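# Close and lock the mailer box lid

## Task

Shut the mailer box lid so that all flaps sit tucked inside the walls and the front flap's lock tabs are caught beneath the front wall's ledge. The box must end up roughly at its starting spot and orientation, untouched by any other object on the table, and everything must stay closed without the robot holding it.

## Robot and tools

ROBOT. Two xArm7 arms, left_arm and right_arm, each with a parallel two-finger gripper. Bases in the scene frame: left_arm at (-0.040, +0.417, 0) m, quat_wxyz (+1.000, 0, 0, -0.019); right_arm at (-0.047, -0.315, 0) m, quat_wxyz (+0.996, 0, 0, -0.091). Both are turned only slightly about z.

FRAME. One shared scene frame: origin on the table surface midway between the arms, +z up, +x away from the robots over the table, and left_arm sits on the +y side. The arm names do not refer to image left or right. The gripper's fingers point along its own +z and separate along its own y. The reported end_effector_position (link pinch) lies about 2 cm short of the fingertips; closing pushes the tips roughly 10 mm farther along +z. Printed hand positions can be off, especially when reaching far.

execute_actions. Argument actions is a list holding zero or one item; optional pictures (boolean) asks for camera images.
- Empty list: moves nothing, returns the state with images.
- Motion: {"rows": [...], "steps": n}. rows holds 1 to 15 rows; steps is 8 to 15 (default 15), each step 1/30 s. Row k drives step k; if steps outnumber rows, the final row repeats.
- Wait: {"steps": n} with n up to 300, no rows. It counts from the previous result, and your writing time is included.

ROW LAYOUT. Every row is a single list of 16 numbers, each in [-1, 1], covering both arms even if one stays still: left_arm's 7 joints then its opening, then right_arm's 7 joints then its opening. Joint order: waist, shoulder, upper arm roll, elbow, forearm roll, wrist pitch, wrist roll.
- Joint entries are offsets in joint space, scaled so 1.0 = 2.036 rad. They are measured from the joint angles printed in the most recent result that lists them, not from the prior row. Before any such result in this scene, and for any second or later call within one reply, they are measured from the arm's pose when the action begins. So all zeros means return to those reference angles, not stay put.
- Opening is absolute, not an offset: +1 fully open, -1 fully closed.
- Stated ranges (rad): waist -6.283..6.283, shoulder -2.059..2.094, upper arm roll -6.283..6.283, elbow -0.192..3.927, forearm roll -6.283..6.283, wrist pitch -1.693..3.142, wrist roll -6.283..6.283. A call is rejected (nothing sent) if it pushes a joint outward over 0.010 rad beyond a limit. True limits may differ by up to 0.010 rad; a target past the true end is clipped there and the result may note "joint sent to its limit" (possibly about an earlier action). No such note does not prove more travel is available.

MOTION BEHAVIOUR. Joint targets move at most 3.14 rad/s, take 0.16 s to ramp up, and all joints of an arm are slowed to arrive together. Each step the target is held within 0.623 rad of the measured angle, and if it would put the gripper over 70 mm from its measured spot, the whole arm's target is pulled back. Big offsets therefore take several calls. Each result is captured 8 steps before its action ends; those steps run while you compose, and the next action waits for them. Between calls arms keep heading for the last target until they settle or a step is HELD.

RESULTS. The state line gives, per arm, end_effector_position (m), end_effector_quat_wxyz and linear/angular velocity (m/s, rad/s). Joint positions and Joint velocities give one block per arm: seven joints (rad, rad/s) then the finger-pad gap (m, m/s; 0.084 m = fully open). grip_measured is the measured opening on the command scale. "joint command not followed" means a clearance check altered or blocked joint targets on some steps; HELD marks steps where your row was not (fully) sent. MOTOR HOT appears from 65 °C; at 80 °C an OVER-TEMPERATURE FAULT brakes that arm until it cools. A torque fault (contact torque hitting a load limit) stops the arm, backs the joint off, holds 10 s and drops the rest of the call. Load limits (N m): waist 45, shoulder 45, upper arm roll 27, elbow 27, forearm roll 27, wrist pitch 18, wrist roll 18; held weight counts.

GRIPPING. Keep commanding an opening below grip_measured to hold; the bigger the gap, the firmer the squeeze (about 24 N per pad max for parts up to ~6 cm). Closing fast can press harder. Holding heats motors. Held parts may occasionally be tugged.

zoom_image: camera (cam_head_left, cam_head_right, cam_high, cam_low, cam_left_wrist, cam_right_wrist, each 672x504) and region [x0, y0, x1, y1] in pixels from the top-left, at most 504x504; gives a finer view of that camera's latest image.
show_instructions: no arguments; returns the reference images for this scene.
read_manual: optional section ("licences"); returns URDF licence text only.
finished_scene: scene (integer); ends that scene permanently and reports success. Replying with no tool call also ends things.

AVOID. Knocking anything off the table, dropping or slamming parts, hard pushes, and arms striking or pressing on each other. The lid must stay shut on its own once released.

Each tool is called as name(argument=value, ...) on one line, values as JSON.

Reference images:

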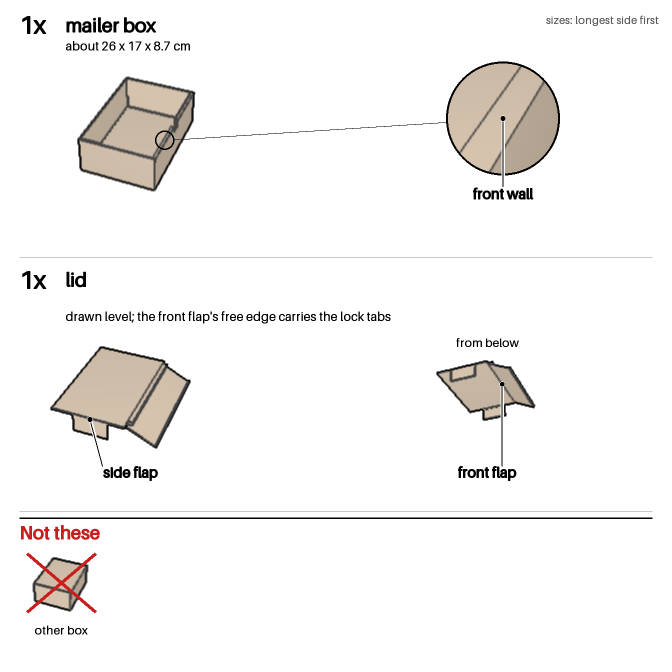

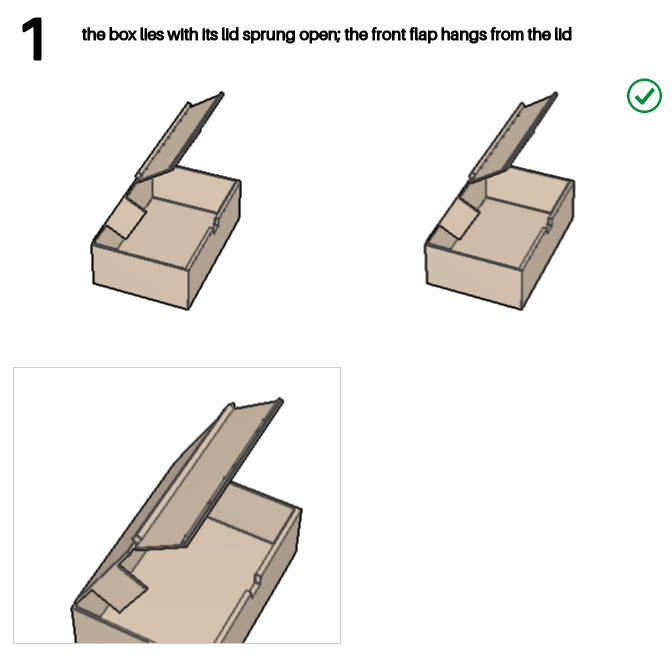

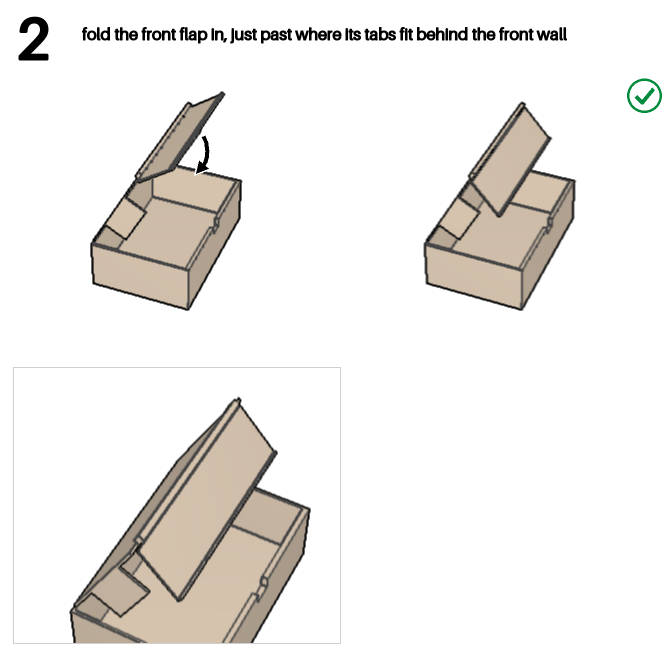

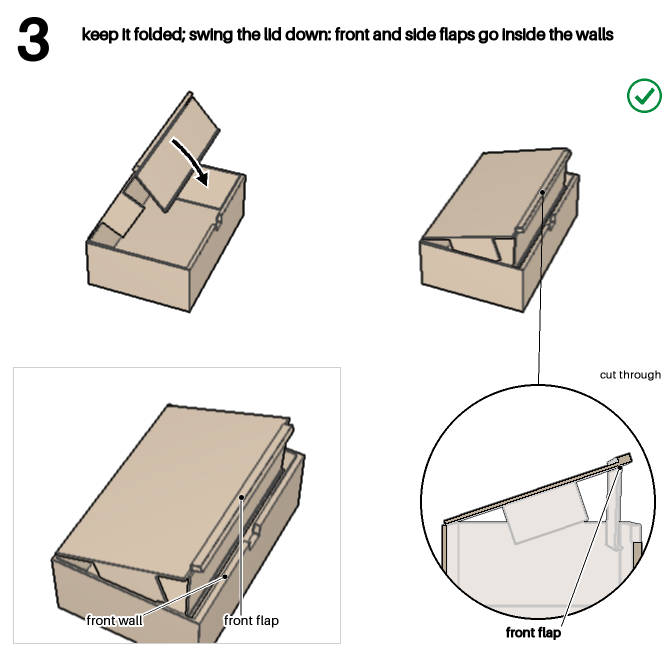

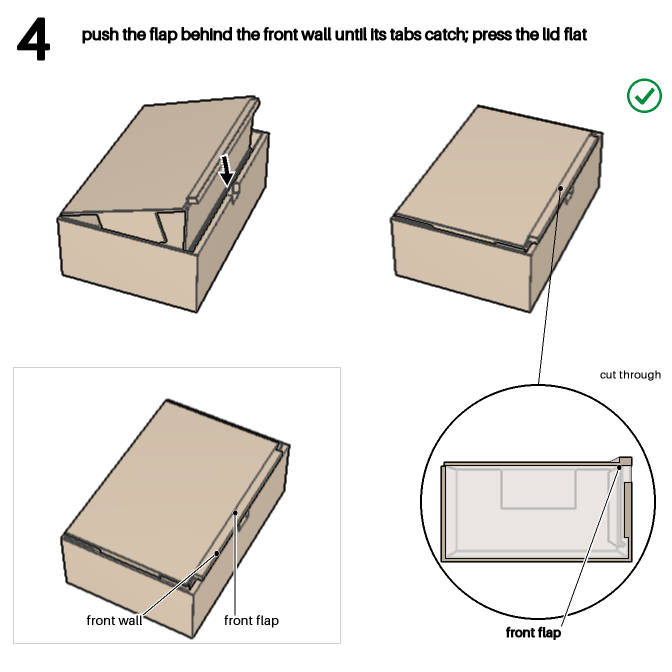

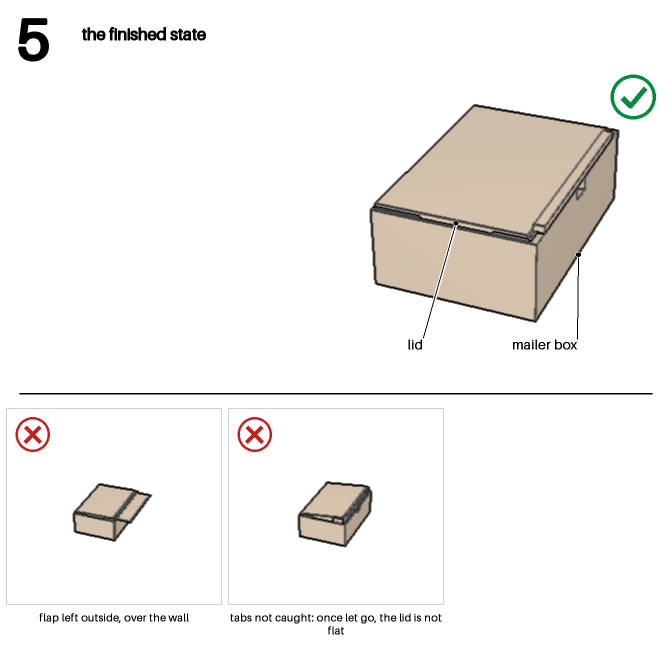

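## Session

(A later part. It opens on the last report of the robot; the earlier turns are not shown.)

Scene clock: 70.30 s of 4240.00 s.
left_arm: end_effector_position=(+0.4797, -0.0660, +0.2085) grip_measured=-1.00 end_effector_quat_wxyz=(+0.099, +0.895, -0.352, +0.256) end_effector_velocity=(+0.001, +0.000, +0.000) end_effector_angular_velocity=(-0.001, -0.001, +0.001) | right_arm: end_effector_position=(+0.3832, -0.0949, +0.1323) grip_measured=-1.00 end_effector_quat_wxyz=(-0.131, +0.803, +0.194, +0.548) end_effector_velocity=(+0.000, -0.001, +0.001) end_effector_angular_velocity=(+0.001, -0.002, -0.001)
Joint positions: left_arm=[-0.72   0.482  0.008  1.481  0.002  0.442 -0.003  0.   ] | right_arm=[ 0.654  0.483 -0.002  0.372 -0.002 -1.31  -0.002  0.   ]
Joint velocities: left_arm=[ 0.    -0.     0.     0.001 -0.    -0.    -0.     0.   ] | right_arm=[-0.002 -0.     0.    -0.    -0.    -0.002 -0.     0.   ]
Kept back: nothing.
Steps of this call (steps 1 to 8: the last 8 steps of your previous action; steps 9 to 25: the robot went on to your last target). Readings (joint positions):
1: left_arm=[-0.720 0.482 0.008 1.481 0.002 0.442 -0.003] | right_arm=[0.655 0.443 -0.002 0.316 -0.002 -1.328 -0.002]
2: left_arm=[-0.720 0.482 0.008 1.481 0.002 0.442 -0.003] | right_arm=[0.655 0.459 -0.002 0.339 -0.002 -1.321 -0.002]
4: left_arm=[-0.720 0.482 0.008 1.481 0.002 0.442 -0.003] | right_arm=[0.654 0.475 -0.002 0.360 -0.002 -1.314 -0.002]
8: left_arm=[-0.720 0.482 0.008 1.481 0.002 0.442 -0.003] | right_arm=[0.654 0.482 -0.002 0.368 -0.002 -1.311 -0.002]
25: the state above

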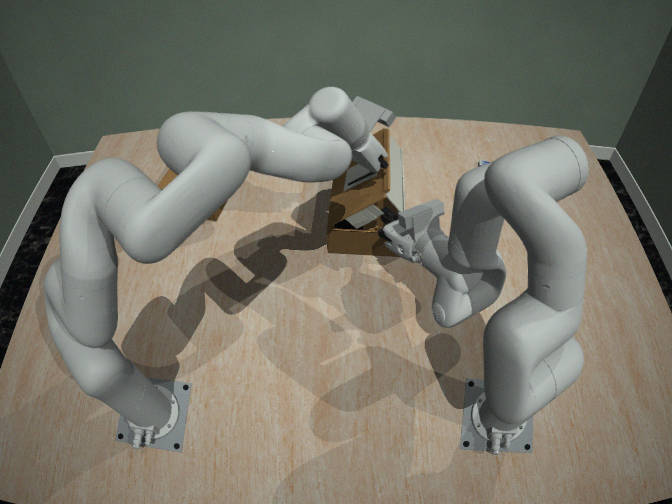

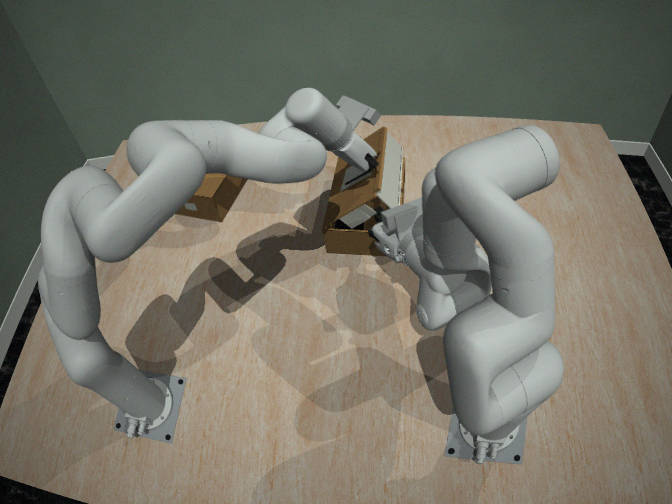

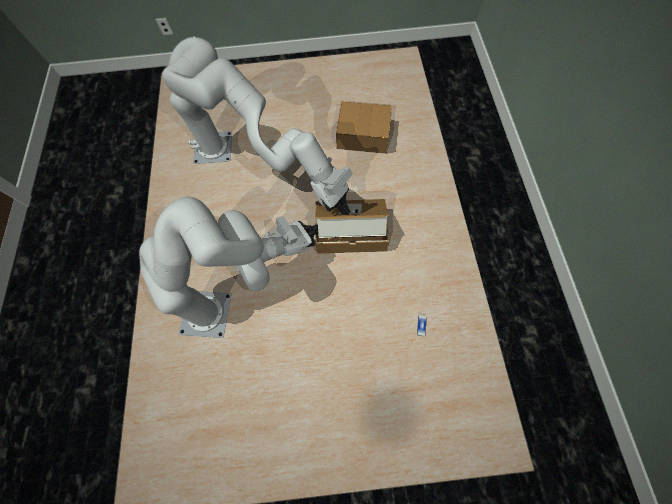

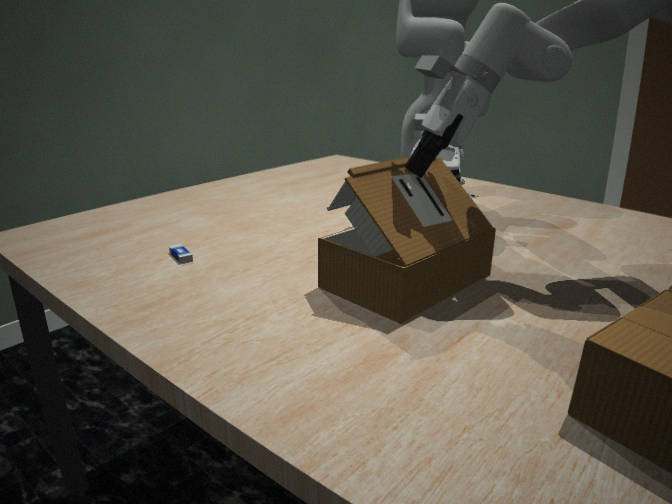

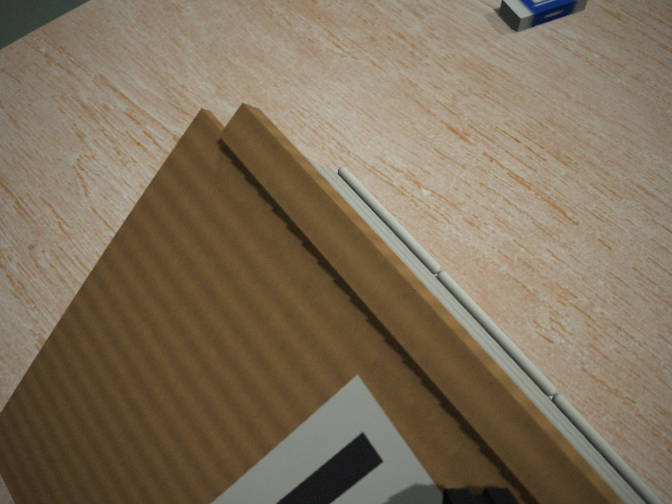

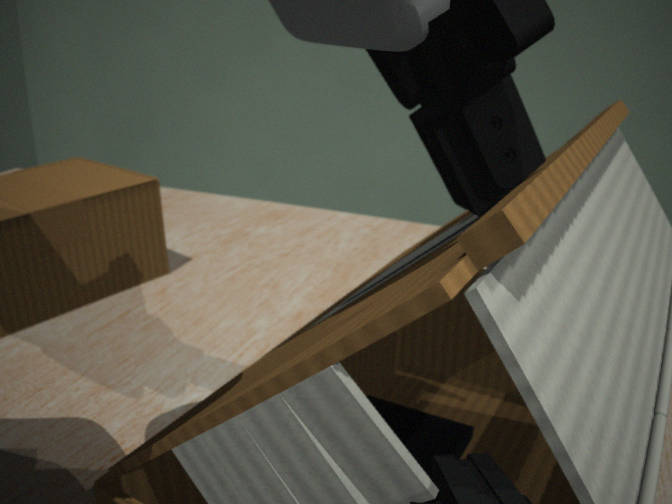

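execute_actions(actions=[{"rows":[[0,0,0,0,0,0,0,-1,-0.01,0,0,0,0,-0.005,0,-1],[0,0,0,0,0,0,0,-1,-0.01,0,0,0,0,-0.005,0,-1],[0,0,0,0,0,0,0,-1,-0.01,0,0,0,0,-0.005,0,-1],[0,0,0,0,0,0,0,-1,-0.02,0,0,0,0,-0.015,0,-1],[0,0,0,0,0,0,0,-1,-0.02,0,0,0,0,-0.015,0,-1],[0,0,0,0,0,0,0,-1,-0.02,0,0,0,0,-0.015,0,-1],[0,0,0,0,0,0,0,-1,-0.03,0,0,0,0,-0.03,0,-1],[0,0,0,0,0,0,0,-1,-0.03,0,0,0,0,-0.03,0,-1],[0,0,0,0,0,0,0,-1,-0.03,0,0,0,0,-0.03,0,-1],[0,0,0,0,0,0,0,-1,-0.035,0,0,0,0,-0.045,0,-1],[0,0,0,0,0,0,0,-1,-0.035,0,0,0,0,-0.045,0,-1],[0,0,0,0,0,0,0,-1,-0.035,0,0,0,0,-0.045,0,-1],[0,0,0,0,0,0,0,-1,-0.04,0,0,0,0,-0.06,0,-1]]}])

execute_actions(actions=[{"steps":25}], pictures=true)

Scene clock: 71.13 s of 4240.00 s.
left_arm: end_effector_position=(+0.4792, -0.0664, +0.2082) grip_measured=-1.00 end_effector_quat_wxyz=(+0.099, +0.895, -0.352, +0.256) end_effector_velocity=(-0.001, -0.001, -0.000) end_effector_angular_velocity=(+0.001, +0.000, -0.002) | right_arm: end_effector_position=(+0.3902, -0.1078, +0.1382) grip_measured=-1.00 end_effector_quat_wxyz=(-0.125, +0.799, +0.181, +0.559) end_effector_velocity=(+0.039, -0.079, +0.044) end_effector_angular_velocity=(+0.070, -0.155, -0.182)
Joint positions: left_arm=[-0.72   0.482  0.007  1.48   0.002  0.443 -0.003  0.   ] | right_arm=[ 0.624  0.483 -0.002  0.372 -0.002 -1.331 -0.002  0.   ]
Joint velocities: left_arm=[-0.     0.    -0.001 -0.     0.001 -0.     0.     0.   ] | right_arm=[-0.175  0.002 -0.006 -0.003  0.002 -0.176 -0.     0.   ]
Steps of this call (steps 1 to 15: the robot went on to your last target; steps 16 to 18: nothing new was sent; steps 19 to 25: the first 7 steps of this action). Readings (joint positions):
19: left_arm=[-0.720 0.482 0.008 1.481 0.002 0.442 -0.003] | right_arm=[0.654 0.483 -0.002 0.372 -0.002 -1.310 -0.002]
20: left_arm=[-0.720 0.482 0.008 1.481 0.002 0.442 -0.003] | right_arm=[0.651 0.483 -0.001 0.372 -0.002 -1.312 -0.002]
22: left_arm=[-0.720 0.482 0.008 1.481 0.002 0.442 -0.003] | right_arm=[0.642 0.483 -0.002 0.372 -0.002 -1.316 -0.002]
25: the state above

Scene clock: 71.97 s of 4240.00 s.
left_arm: end_effector_position=(+0.4797, -0.0660, +0.2084) grip_measured=-1.00 end_effector_quat_wxyz=(+0.099, +0.895, -0.352, +0.256) end_effector_velocity=(-0.001, -0.001, -0.000) end_effector_angular_velocity=(-0.001, +0.001, -0.001) | right_arm: end_effector_position=(+0.4002, -0.1303, +0.1643) grip_measured=-1.00 end_effector_quat_wxyz=(-0.119, +0.775, +0.154, +0.602) end_effector_velocity=(+0.001, -0.001, -0.000) end_effector_angular_velocity=(-0.000, +0.001, -0.003)
Joint positions: left_arm=[-0.72   0.482  0.008  1.481  0.002  0.442 -0.003  0.   ] | right_arm=[ 0.573  0.483 -0.002  0.372 -0.002 -1.432 -0.002  0.   ]
Joint velocities: left_arm=[-0.001  0.    -0.    -0.    -0.001 -0.    -0.001  0.   ] | right_arm=[-0.003  0.    -0.     0.     0.     0.     0.     0.   ]
Kept back: nothing.
Steps of this call (steps 1 to 8: the last 8 steps of your previous action; steps 9 to 25: the robot went on to your last target). Readings (joint positions):
1: left_arm=[-0.720 0.482 0.007 1.480 0.002 0.442 -0.003] | right_arm=[0.618 0.483 -0.002 0.372 -0.002 -1.339 -0.002]
2: left_arm=[-0.720 0.482 0.008 1.480 0.002 0.442 -0.003] | right_arm=[0.611 0.483 -0.002 0.372 -0.002 -1.348 -0.002]
4: left_arm=[-0.720 0.482 0.008 1.481 0.002 0.442 -0.003] | right_arm=[0.599 0.483 -0.002 0.372 -0.002 -1.365 -0.002]
8: left_arm=[-0.720 0.482 0.008 1.481 0.002 0.442 -0.003] | right_arm=[0.583 0.483 -0.002 0.372 -0.002 -1.405 -0.002]
25: the state above

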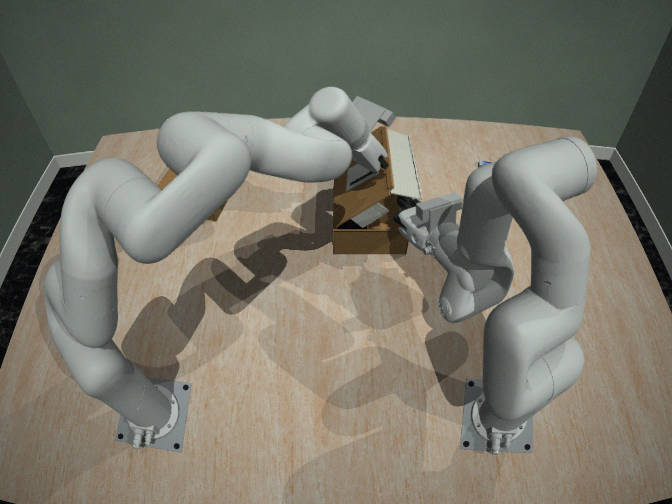

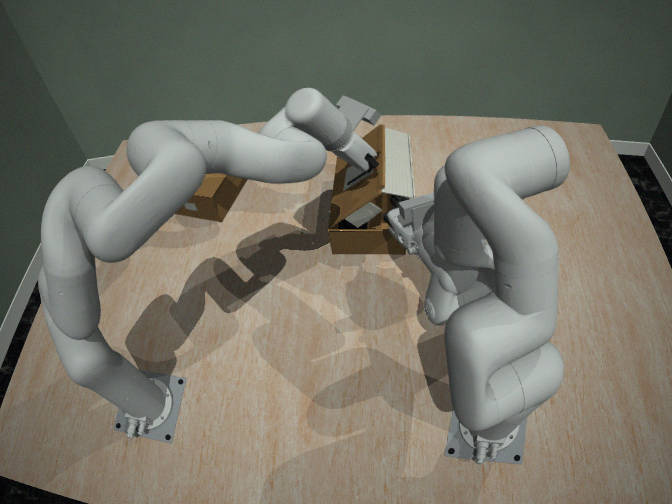

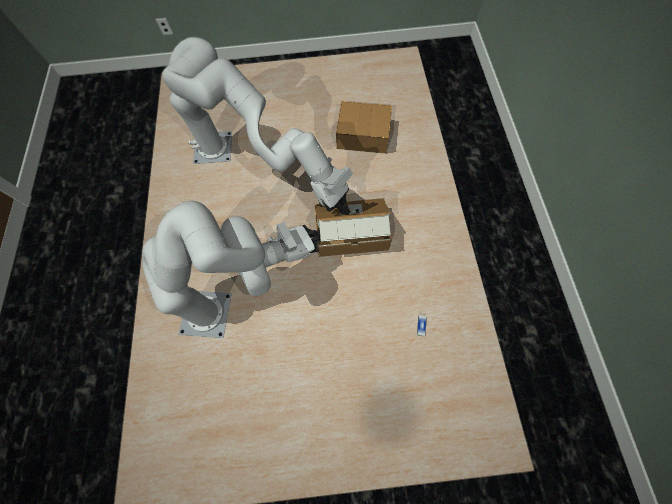

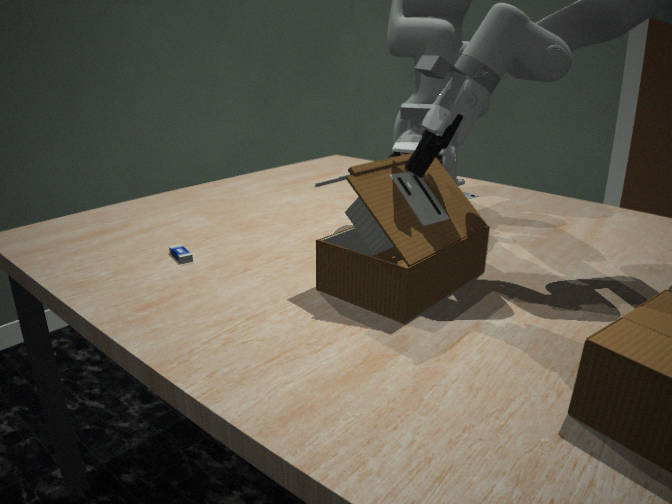

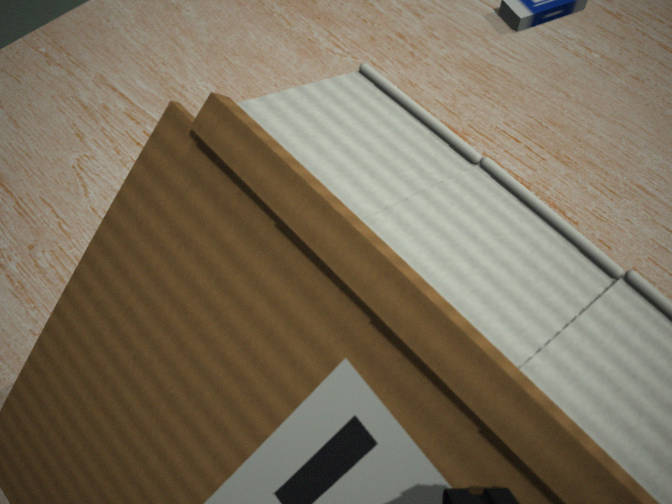

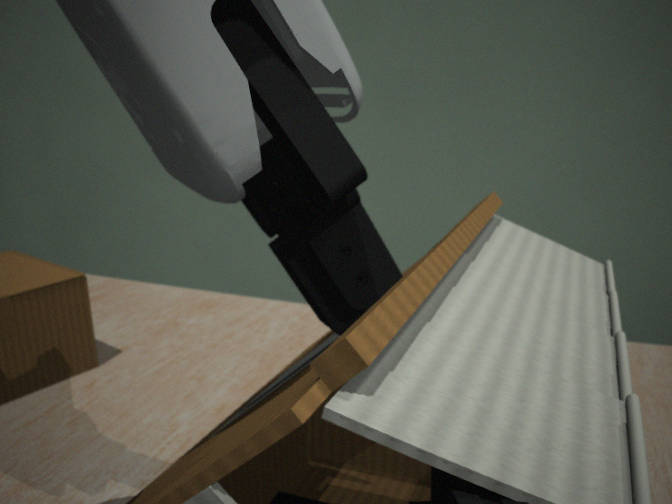

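Retract and see the rest angle.

execute_actions(actions=[{"rows":[[0,0,0,0,0,0,0,-1,0,-0.1,0,-0.143,0,0.016,0,-1]]}])

execute_actions(actions=[{"steps":30}], pictures=true)

Scene clock: 72.33 s of 4240.00 s.
left_arm: end_effector_position=(+0.4796, -0.0661, +0.2083) grip_measured=-1.00 end_effector_quat_wxyz=(+0.099, +0.895, -0.352, +0.256) end_effector_velocity=(-0.001, +0.000, -0.001) end_effector_angular_velocity=(+0.001, +0.002, +0.000) | right_arm: end_effector_position=(+0.3471, -0.1523, +0.1641) grip_measured=-1.00 end_effector_quat_wxyz=(-0.112, +0.799, +0.159, +0.568) end_effector_velocity=(-0.326, -0.135, -0.017) end_effector_angular_velocity=(-0.189, +0.464, -0.004)
Joint positions: left_arm=[-0.72   0.482  0.008  1.481  0.002  0.442 -0.003  0.   ] | right_arm=[ 0.573  0.34  -0.002  0.165 -0.002 -1.41  -0.002  0.   ]
Joint velocities: left_arm=[-0.     0.001 -0.    -0.002 -0.001 -0.    -0.     0.   ] | right_arm=[-0.002 -0.824 -0.002 -1.208 -0.001  0.117  0.     0.   ]
Steps of this call (steps 1 to 4: the robot went on to your last target; steps 5 to 11: the first 7 steps of this action). Readings (joint positions):
5: left_arm=[-0.720 0.482 0.008 1.481 0.002 0.442 -0.003] | right_arm=[0.573 0.483 -0.002 0.371 -0.002 -1.432 -0.002]
6: left_arm=[-0.720 0.482 0.008 1.481 0.002 0.442 -0.003] | right_arm=[0.573 0.479 -0.002 0.365 -0.002 -1.431 -0.002]
8: left_arm=[-0.720 0.482 0.008 1.481 0.002 0.442 -0.003] | right_arm=[0.573 0.439 -0.002 0.310 -0.002 -1.424 -0.002]
11: the state above

Scene clock: 73.33 s of 4240.00 s.
left_arm: end_effector_position=(+0.4797, -0.0660, +0.2084) grip_measured=-1.00 end_effector_quat_wxyz=(+0.099, +0.895, -0.352, +0.256) end_effector_velocity=(-0.000, -0.000, -0.000) end_effector_angular_velocity=(+0.000, +0.001, -0.001) | right_arm: end_effector_position=(+0.3239, -0.1617, +0.1628) grip_measured=-1.00 end_effector_quat_wxyz=(-0.109, +0.809, +0.161, +0.554) end_effector_velocity=(-0.000, +0.000, +0.000) end_effector_angular_velocity=(+0.001, -0.001, -0.000)
Joint positions: left_arm=[-0.72   0.482  0.008  1.481  0.002  0.442 -0.003  0.   ] | right_arm=[ 0.573  0.28  -0.002  0.081 -0.002 -1.399 -0.002  0.   ]
Joint velocities: left_arm=[ 0.    -0.    -0.001 -0.001 -0.     0.     0.001  0.   ] | right_arm=[ 0.    -0.     0.    -0.     0.    -0.002  0.     0.   ]
Kept back: nothing.
Steps of this call (steps 1 to 8: the last 8 steps of your previous action; steps 9 to 30: the robot went on to your last target). Readings (joint positions):
1: left_arm=[-0.720 0.482 0.008 1.481 0.002 0.442 -0.003] | right_arm=[0.573 0.316 -0.002 0.131 -0.002 -1.407 -0.002]
2: left_arm=[-0.720 0.482 0.008 1.481 0.002 0.442 -0.003] | right_arm=[0.573 0.301 -0.002 0.108 -0.002 -1.404 -0.002]
4: left_arm=[-0.720 0.482 0.008 1.481 0.002 0.442 -0.003] | right_arm=[0.573 0.287 -0.002 0.090 -0.002 -1.401 -0.002]
8: left_arm=[-0.720 0.482 0.008 1.481 0.002 0.442 -0.003] | right_arm=[0.573 0.281 -0.002 0.084 -0.002 -1.400 -0.002]
30: the state above
All arms were judged still, so your last target was given up. Only a new action makes them travel on or press farther. Fingers that are still opening or closing keep moving.

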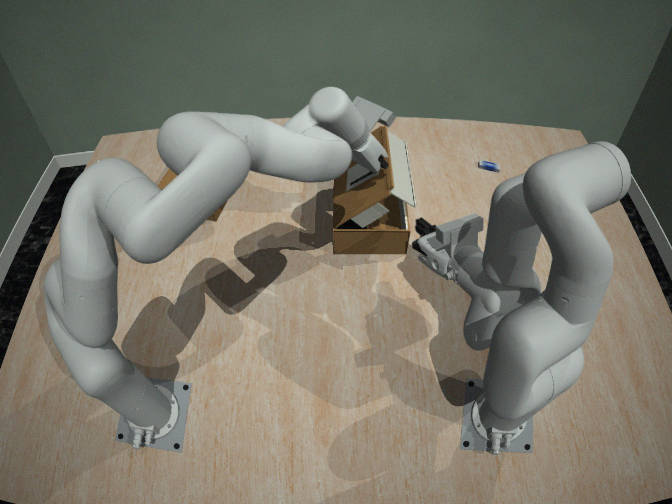

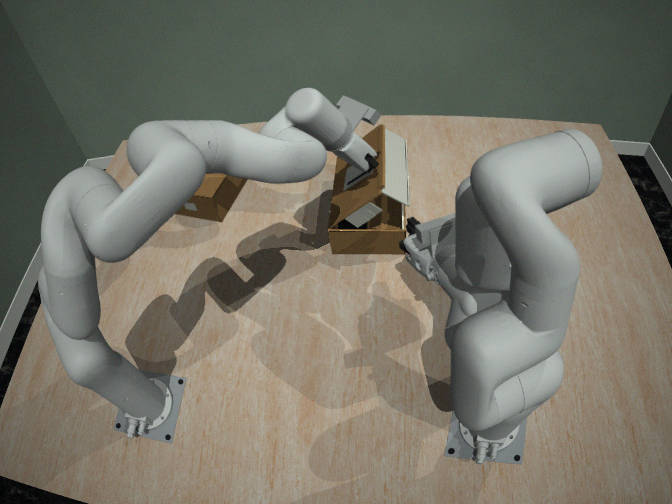

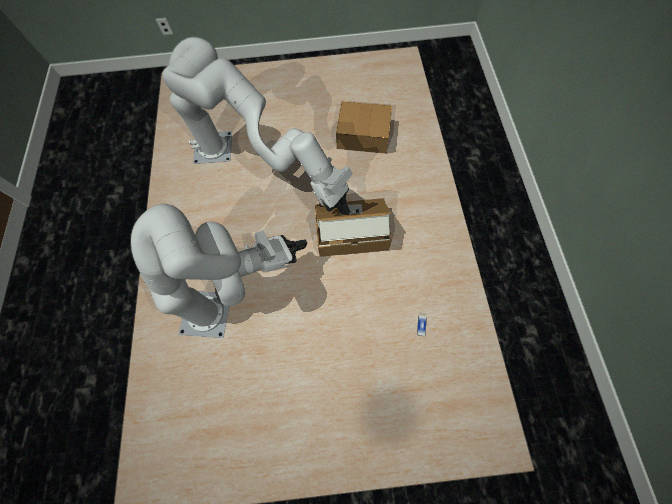

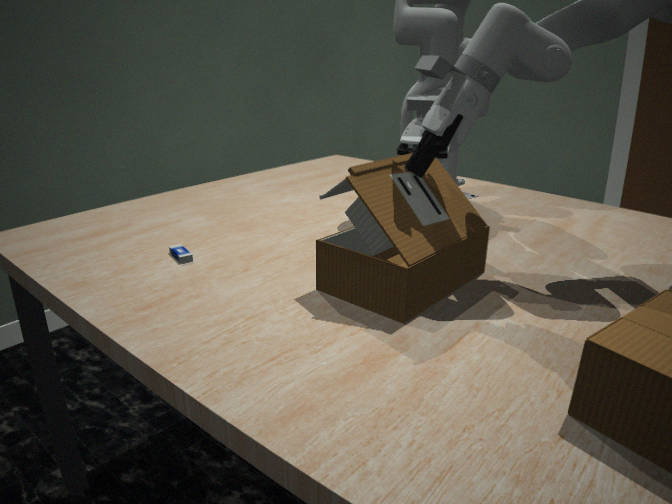

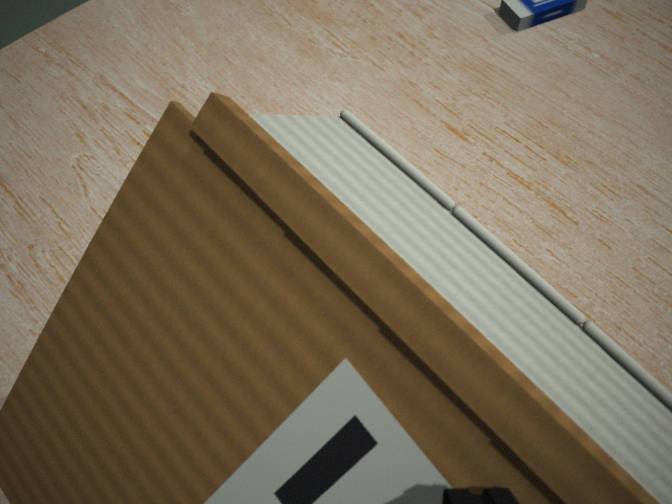

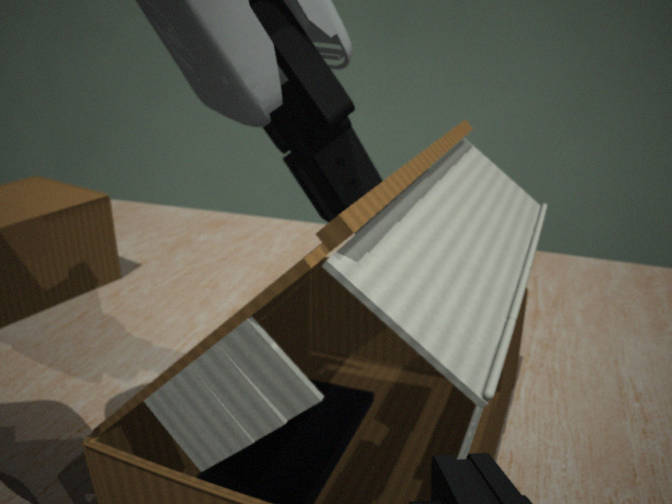

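execute_actions(actions=[{"rows":[[0,0,0,0,0,0,0,-1,-0.3,-0.1,0,0.1,0,0,0,-0.43]]}])

execute_actions(actions=[{"steps":15}])

execute_actions(actions=[{"rows":[[0,0,0,0,0,0,0,-1,0,0.114,0,0.42,0.248,1,-0.083,-0.43]]}])

execute_actions(actions=[{"steps":45}])

execute_actions(actions=[{"rows":[[0,0,0,0,0,0,0,-1,0.166,0,0,0,0,0.085,0,-0.43]]}])

execute_actions(actions=[{"steps":25}], pictures=true)

Scene clock: 76.30 s of 4240.00 s.
left_arm: end_effector_position=(+0.4797, -0.0660, +0.2084) grip_measured=-1.00 end_effector_quat_wxyz=(+0.099, +0.895, -0.352, +0.256) end_effector_velocity=(+0.001, +0.001, +0.000) end_effector_angular_velocity=(-0.001, +0.000, +0.003) | right_arm: end_effector_position=(+0.3651, -0.2147, +0.1988) grip_measured=-0.46 end_effector_quat_wxyz=(-0.071, +0.789, +0.095, +0.602) end_effector_velocity=(+0.207, -0.339, +0.217) end_effector_angular_velocity=(+0.139, -0.577, -0.892)
Joint positions: left_arm=[-0.72   0.482  0.008  1.481  0.002  0.442 -0.003  0.   ] | right_arm=[ 0.42   0.229 -0.002  0.132 -0.002 -1.399 -0.002  0.024]
Joint velocities: left_arm=[ 0.002  0.    -0.     0.    -0.    -0.    -0.001  0.   ] | right_arm=[-0.889 -0.298 -0.002  0.295  0.002 -0.001  0.     0.011]
Steps of this call (steps 1 to 82: nothing new was sent; steps 83 to 89: the first 7 steps of this action). Readings (joint positions):
83: left_arm=[-0.720 0.482 0.008 1.481 0.002 0.442 -0.003] | right_arm=[0.573 0.280 -0.002 0.081 -0.002 -1.399 -0.002]
84: left_arm=[-0.720 0.482 0.008 1.481 0.002 0.442 -0.003] | right_arm=[0.566 0.278 -0.001 0.082 -0.002 -1.399 -0.002]
86: left_arm=[-0.720 0.482 0.008 1.481 0.002 0.442 -0.003] | right_arm=[0.517 0.262 0.001 0.098 -0.003 -1.399 -0.002]
89: the state above

Scene clock: 76.80 s of 4240.00 s.
left_arm: end_effector_position=(+0.4797, -0.0660, +0.2084) grip_measured=-1.00 end_effector_quat_wxyz=(+0.099, +0.895, -0.352, +0.256) end_effector_velocity=(+0.000, +0.000, -0.000) end_effector_angular_velocity=(+0.000, +0.000, +0.001) | right_arm: end_effector_position=(+0.4122, -0.3981, +0.3095) grip_measured=-0.45 end_effector_quat_wxyz=(+0.064, +0.701, -0.062, +0.708) end_effector_velocity=(-0.010, -0.277, +0.166) end_effector_angular_velocity=(-0.070, -0.382, -0.590)
Joint positions: left_arm=[-0.72   0.482  0.008  1.481  0.002  0.442 -0.003  0.   ] | right_arm=[ 0.004  0.09  -0.003  0.271 -0.002 -1.4   -0.002  0.024]
Joint velocities: left_arm=[-0.     0.     0.001 -0.    -0.     0.    -0.     0.   ] | right_arm=[-0.561 -0.192 -0.023  0.195  0.005 -0.002  0.    -0.   ]
Kept back: nothing.
Steps of this call (steps 1 to 8: the last 8 steps of your previous action; steps 9 to 15: the robot went on to your last target). Readings (joint positions):
1: left_arm=[-0.720 0.482 0.008 1.481 0.002 0.442 -0.003] | right_arm=[0.391 0.219 -0.002 0.142 -0.002 -1.399 -0.002]
2: left_arm=[-0.720 0.482 0.008 1.481 0.002 0.442 -0.003] | right_arm=[0.362 0.209 -0.002 0.151 -0.002 -1.399 -0.002]
4: left_arm=[-0.720 0.482 0.008 1.481 0.002 0.442 -0.003] | right_arm=[0.304 0.190 -0.002 0.171 -0.002 -1.399 -0.002]
8: left_arm=[-0.720 0.482 0.008 1.481 0.002 0.442 -0.003] | right_arm=[0.190 0.152 -0.002 0.208 -0.002 -1.399 -0.002]
15: the state above

Scene clock: 77.03 s of 4240.00 s.
left_arm: end_effector_position=(+0.4797, -0.0660, +0.2084) grip_measured=-1.00 end_effector_quat_wxyz=(+0.099, +0.895, -0.352, +0.256) end_effector_velocity=(-0.000, -0.000, +0.000) end_effector_angular_velocity=(-0.001, +0.000, -0.000) | right_arm: end_effector_position=(+0.4624, -0.4522, +0.3106) grip_measured=-0.45 end_effector_quat_wxyz=(+0.114, +0.714, -0.115, +0.681) end_effector_velocity=(+0.311, -0.262, -0.006) end_effector_angular_velocity=(+0.218, +0.385, -0.694)
Joint positions: left_arm=[-0.72   0.482  0.008  1.481  0.002  0.442 -0.003  0.   ] | right_arm=[-0.011  0.15  -0.002  0.462  0.141 -1.215 -0.049  0.024]
Joint velocities: left_arm=[ 0.    -0.    -0.    -0.    -0.001 -0.     0.     0.   ] | right_arm=[ 0.033  0.401 -0.007  1.209  0.825  1.203 -0.275  0.   ]
Steps of this call (steps 1 to 7: the first 7 steps of this action). Readings (joint positions):
1: left_arm=[-0.720 0.482 0.008 1.481 0.002 0.442 -0.003] | right_arm=[-0.011 0.085 -0.004 0.276 -0.001 -1.399 -0.002]
2: left_arm=[-0.720 0.482 0.008 1.481 0.002 0.442 -0.003] | right_arm=[-0.019 0.084 -0.004 0.285 0.005 -1.392 -0.004]
4: left_arm=[-0.720 0.482 0.008 1.481 0.002 0.442 -0.003] | right_arm=[-0.017 0.104 -0.003 0.338 0.049 -1.336 -0.019]
7: the state above

Scene clock: 78.53 s of 4240.00 s.
left_arm: end_effector_position=(+0.4797, -0.0660, +0.2084) grip_measured=-1.00 end_effector_quat_wxyz=(+0.099, +0.895, -0.352, +0.256) end_effector_velocity=(-0.000, +0.000, -0.000) end_effector_angular_velocity=(-0.000, +0.001, +0.001) | right_arm: end_effector_position=(+0.5184, -0.3748, +0.1190) grip_measured=-0.45 end_effector_quat_wxyz=(-0.147, +0.964, -0.192, +0.109) end_effector_velocity=(-0.000, -0.000, -0.000) end_effector_angular_velocity=(+0.000, +0.001, +0.001)
Joint positions: left_arm=[-0.72   0.482  0.008  1.481  0.002  0.442 -0.003  0.   ] | right_arm=[ 0.004  0.322 -0.003  1.126  0.503  0.636 -0.171  0.024]
Joint velocities: left_arm=[ 0.     0.    -0.001 -0.001 -0.     0.    -0.001  0.   ] | right_arm=[-0.001 -0.    -0.    -0.    -0.     0.002 -0.001  0.   ]
Kept back: nothing.
Steps of this call (steps 1 to 8: the last 8 steps of your previous action; steps 9 to 45: the robot went on to your last target). Readings (joint positions):
1: left_arm=[-0.720 0.482 0.008 1.481 0.002 0.442 -0.003] | right_arm=[-0.009 0.163 -0.002 0.502 0.167 -1.174 -0.058]
2: left_arm=[-0.720 0.482 0.008 1.481 0.002 0.442 -0.003] | right_arm=[-0.008 0.175 -0.002 0.544 0.192 -1.133 -0.066]
4: left_arm=[-0.720 0.482 0.008 1.481 0.002 0.442 -0.003] | right_arm=[-0.006 0.198 -0.002 0.629 0.239 -1.046 -0.082]
8: left_arm=[-0.720 0.482 0.008 1.481 0.002 0.442 -0.003] | right_arm=[-0.003 0.241 -0.003 0.803 0.331 -0.829 -0.113]
45: the state above

Scene clock: 78.77 s of 4240.00 s.
left_arm: end_effector_position=(+0.4797, -0.0660, +0.2084) grip_measured=-1.00 end_effector_quat_wxyz=(+0.099, +0.895, -0.352, +0.256) end_effector_velocity=(-0.000, -0.000, +0.000) end_effector_angular_velocity=(-0.001, -0.000, +0.001) | right_arm: end_effector_position=(+0.5088, -0.2976, +0.1138) grip_measured=-0.45 end_effector_quat_wxyz=(-0.163, +0.976, -0.128, +0.071) end_effector_velocity=(-0.089, +0.471, -0.031) end_effector_angular_velocity=(+0.152, +0.300, +0.881)
Joint positions: left_arm=[-0.72   0.482  0.008  1.481  0.002  0.442 -0.003  0.   ] | right_arm=[ 0.124  0.322 -0.001  1.126  0.503  0.697 -0.171  0.024]
Joint velocities: left_arm=[-0.    -0.     0.     0.    -0.    -0.    -0.001  0.   ] | right_arm=[ 0.701  0.003  0.063 -0.005 -0.     0.344 -0.001  0.   ]
Steps of this call (steps 1 to 7: the first 7 steps of this action). Readings (joint positions):
1: left_arm=[-0.720 0.482 0.008 1.481 0.002 0.442 -0.003] | right_arm=[0.005 0.322 -0.003 1.126 0.503 0.636 -0.170]
2: left_arm=[-0.720 0.482 0.008 1.481 0.002 0.442 -0.003] | right_arm=[0.010 0.322 -0.006 1.126 0.503 0.640 -0.170]
4: left_arm=[-0.720 0.482 0.008 1.481 0.002 0.442 -0.003] | right_arm=[0.049 0.322 -0.012 1.126 0.503 0.661 -0.170]
7: the state above

Scene clock: 79.60 s of 4240.00 s.
left_arm: end_effector_position=(+0.4797, -0.0660, +0.2084) grip_measured=-1.00 end_effector_quat_wxyz=(+0.099, +0.895, -0.352, +0.256) end_effector_velocity=(+0.000, +0.001, -0.000) end_effector_angular_velocity=(+0.001, +0.001, +0.001) | right_arm: end_effector_position=(+0.4652, -0.1705, +0.1061) grip_measured=-0.45 end_effector_quat_wxyz=(-0.179, +0.984, -0.012, -0.001) end_effector_velocity=(-0.000, +0.001, +0.000) end_effector_angular_velocity=(+0.000, -0.001, +0.003)
Joint positions: left_arm=[-0.72   0.482  0.008  1.481  0.002  0.442 -0.003  0.   ] | right_arm=[ 0.342  0.322 -0.003  1.126  0.503  0.809 -0.17   0.024]
Joint velocities: left_arm=[ 0.    -0.     0.001 -0.    -0.001  0.001  0.001  0.   ] | right_arm=[ 0.002 -0.001  0.001  0.    -0.    -0.    -0.001  0.   ]
Kept back: nothing.
Steps of this call (steps 1 to 8: the last 8 steps of your previous action; steps 9 to 25: the robot went on to your last target). Readings (joint positions):
1: left_arm=[-0.720 0.482 0.008 1.481 0.002 0.442 -0.003] | right_arm=[0.147 0.322 -0.000 1.126 0.503 0.709 -0.171]
2: left_arm=[-0.720 0.482 0.008 1.481 0.002 0.442 -0.003] | right_arm=[0.169 0.322 -0.001 1.126 0.503 0.720 -0.171]
4: left_arm=[-0.720 0.482 0.008 1.481 0.002 0.442 -0.003] | right_arm=[0.215 0.322 -0.003 1.126 0.503 0.744 -0.171]
8: left_arm=[-0.720 0.482 0.008 1.481 0.002 0.442 -0.003] | right_arm=[0.304 0.322 -0.001 1.126 0.503 0.789 -0.171]
25: the state above

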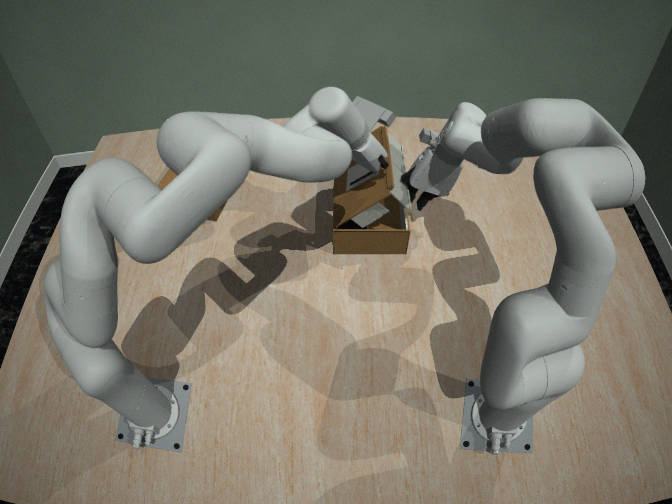

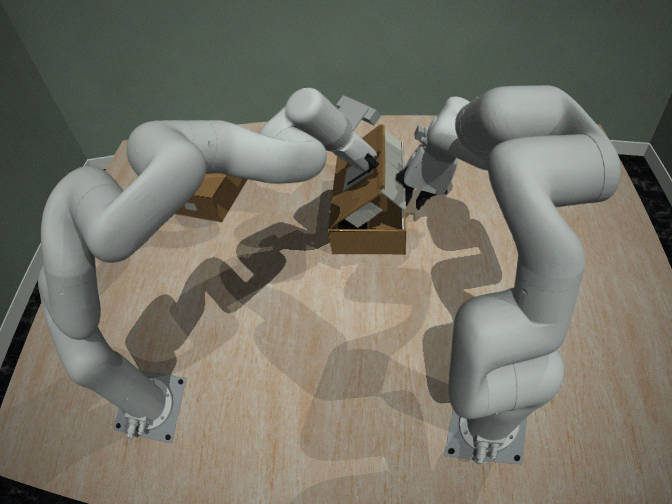

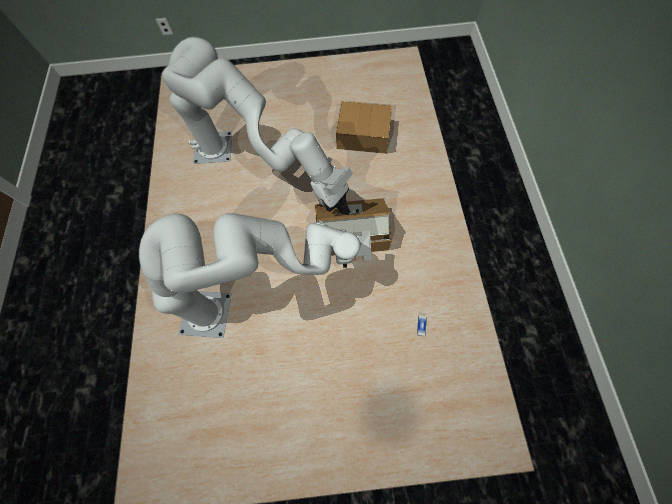

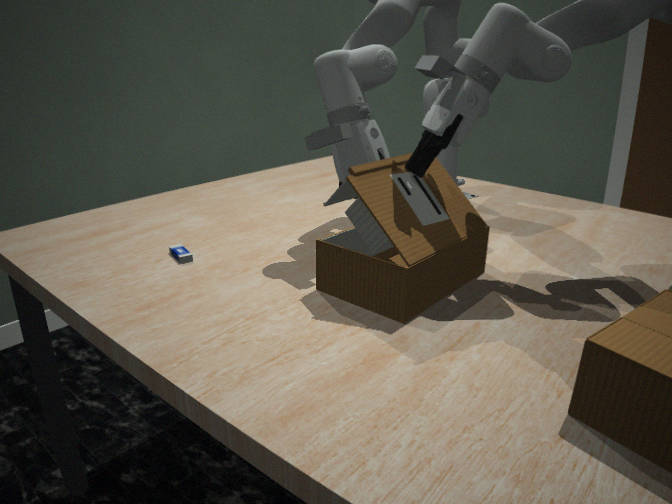

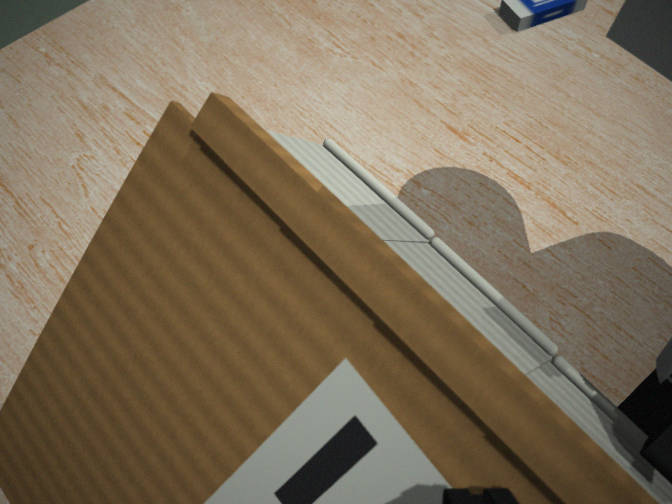

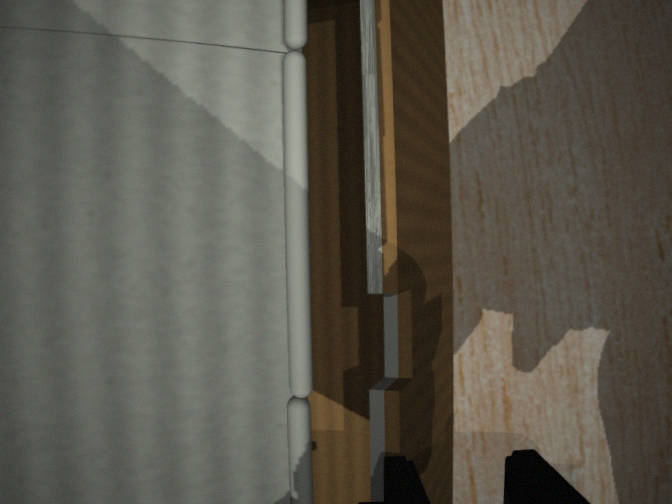

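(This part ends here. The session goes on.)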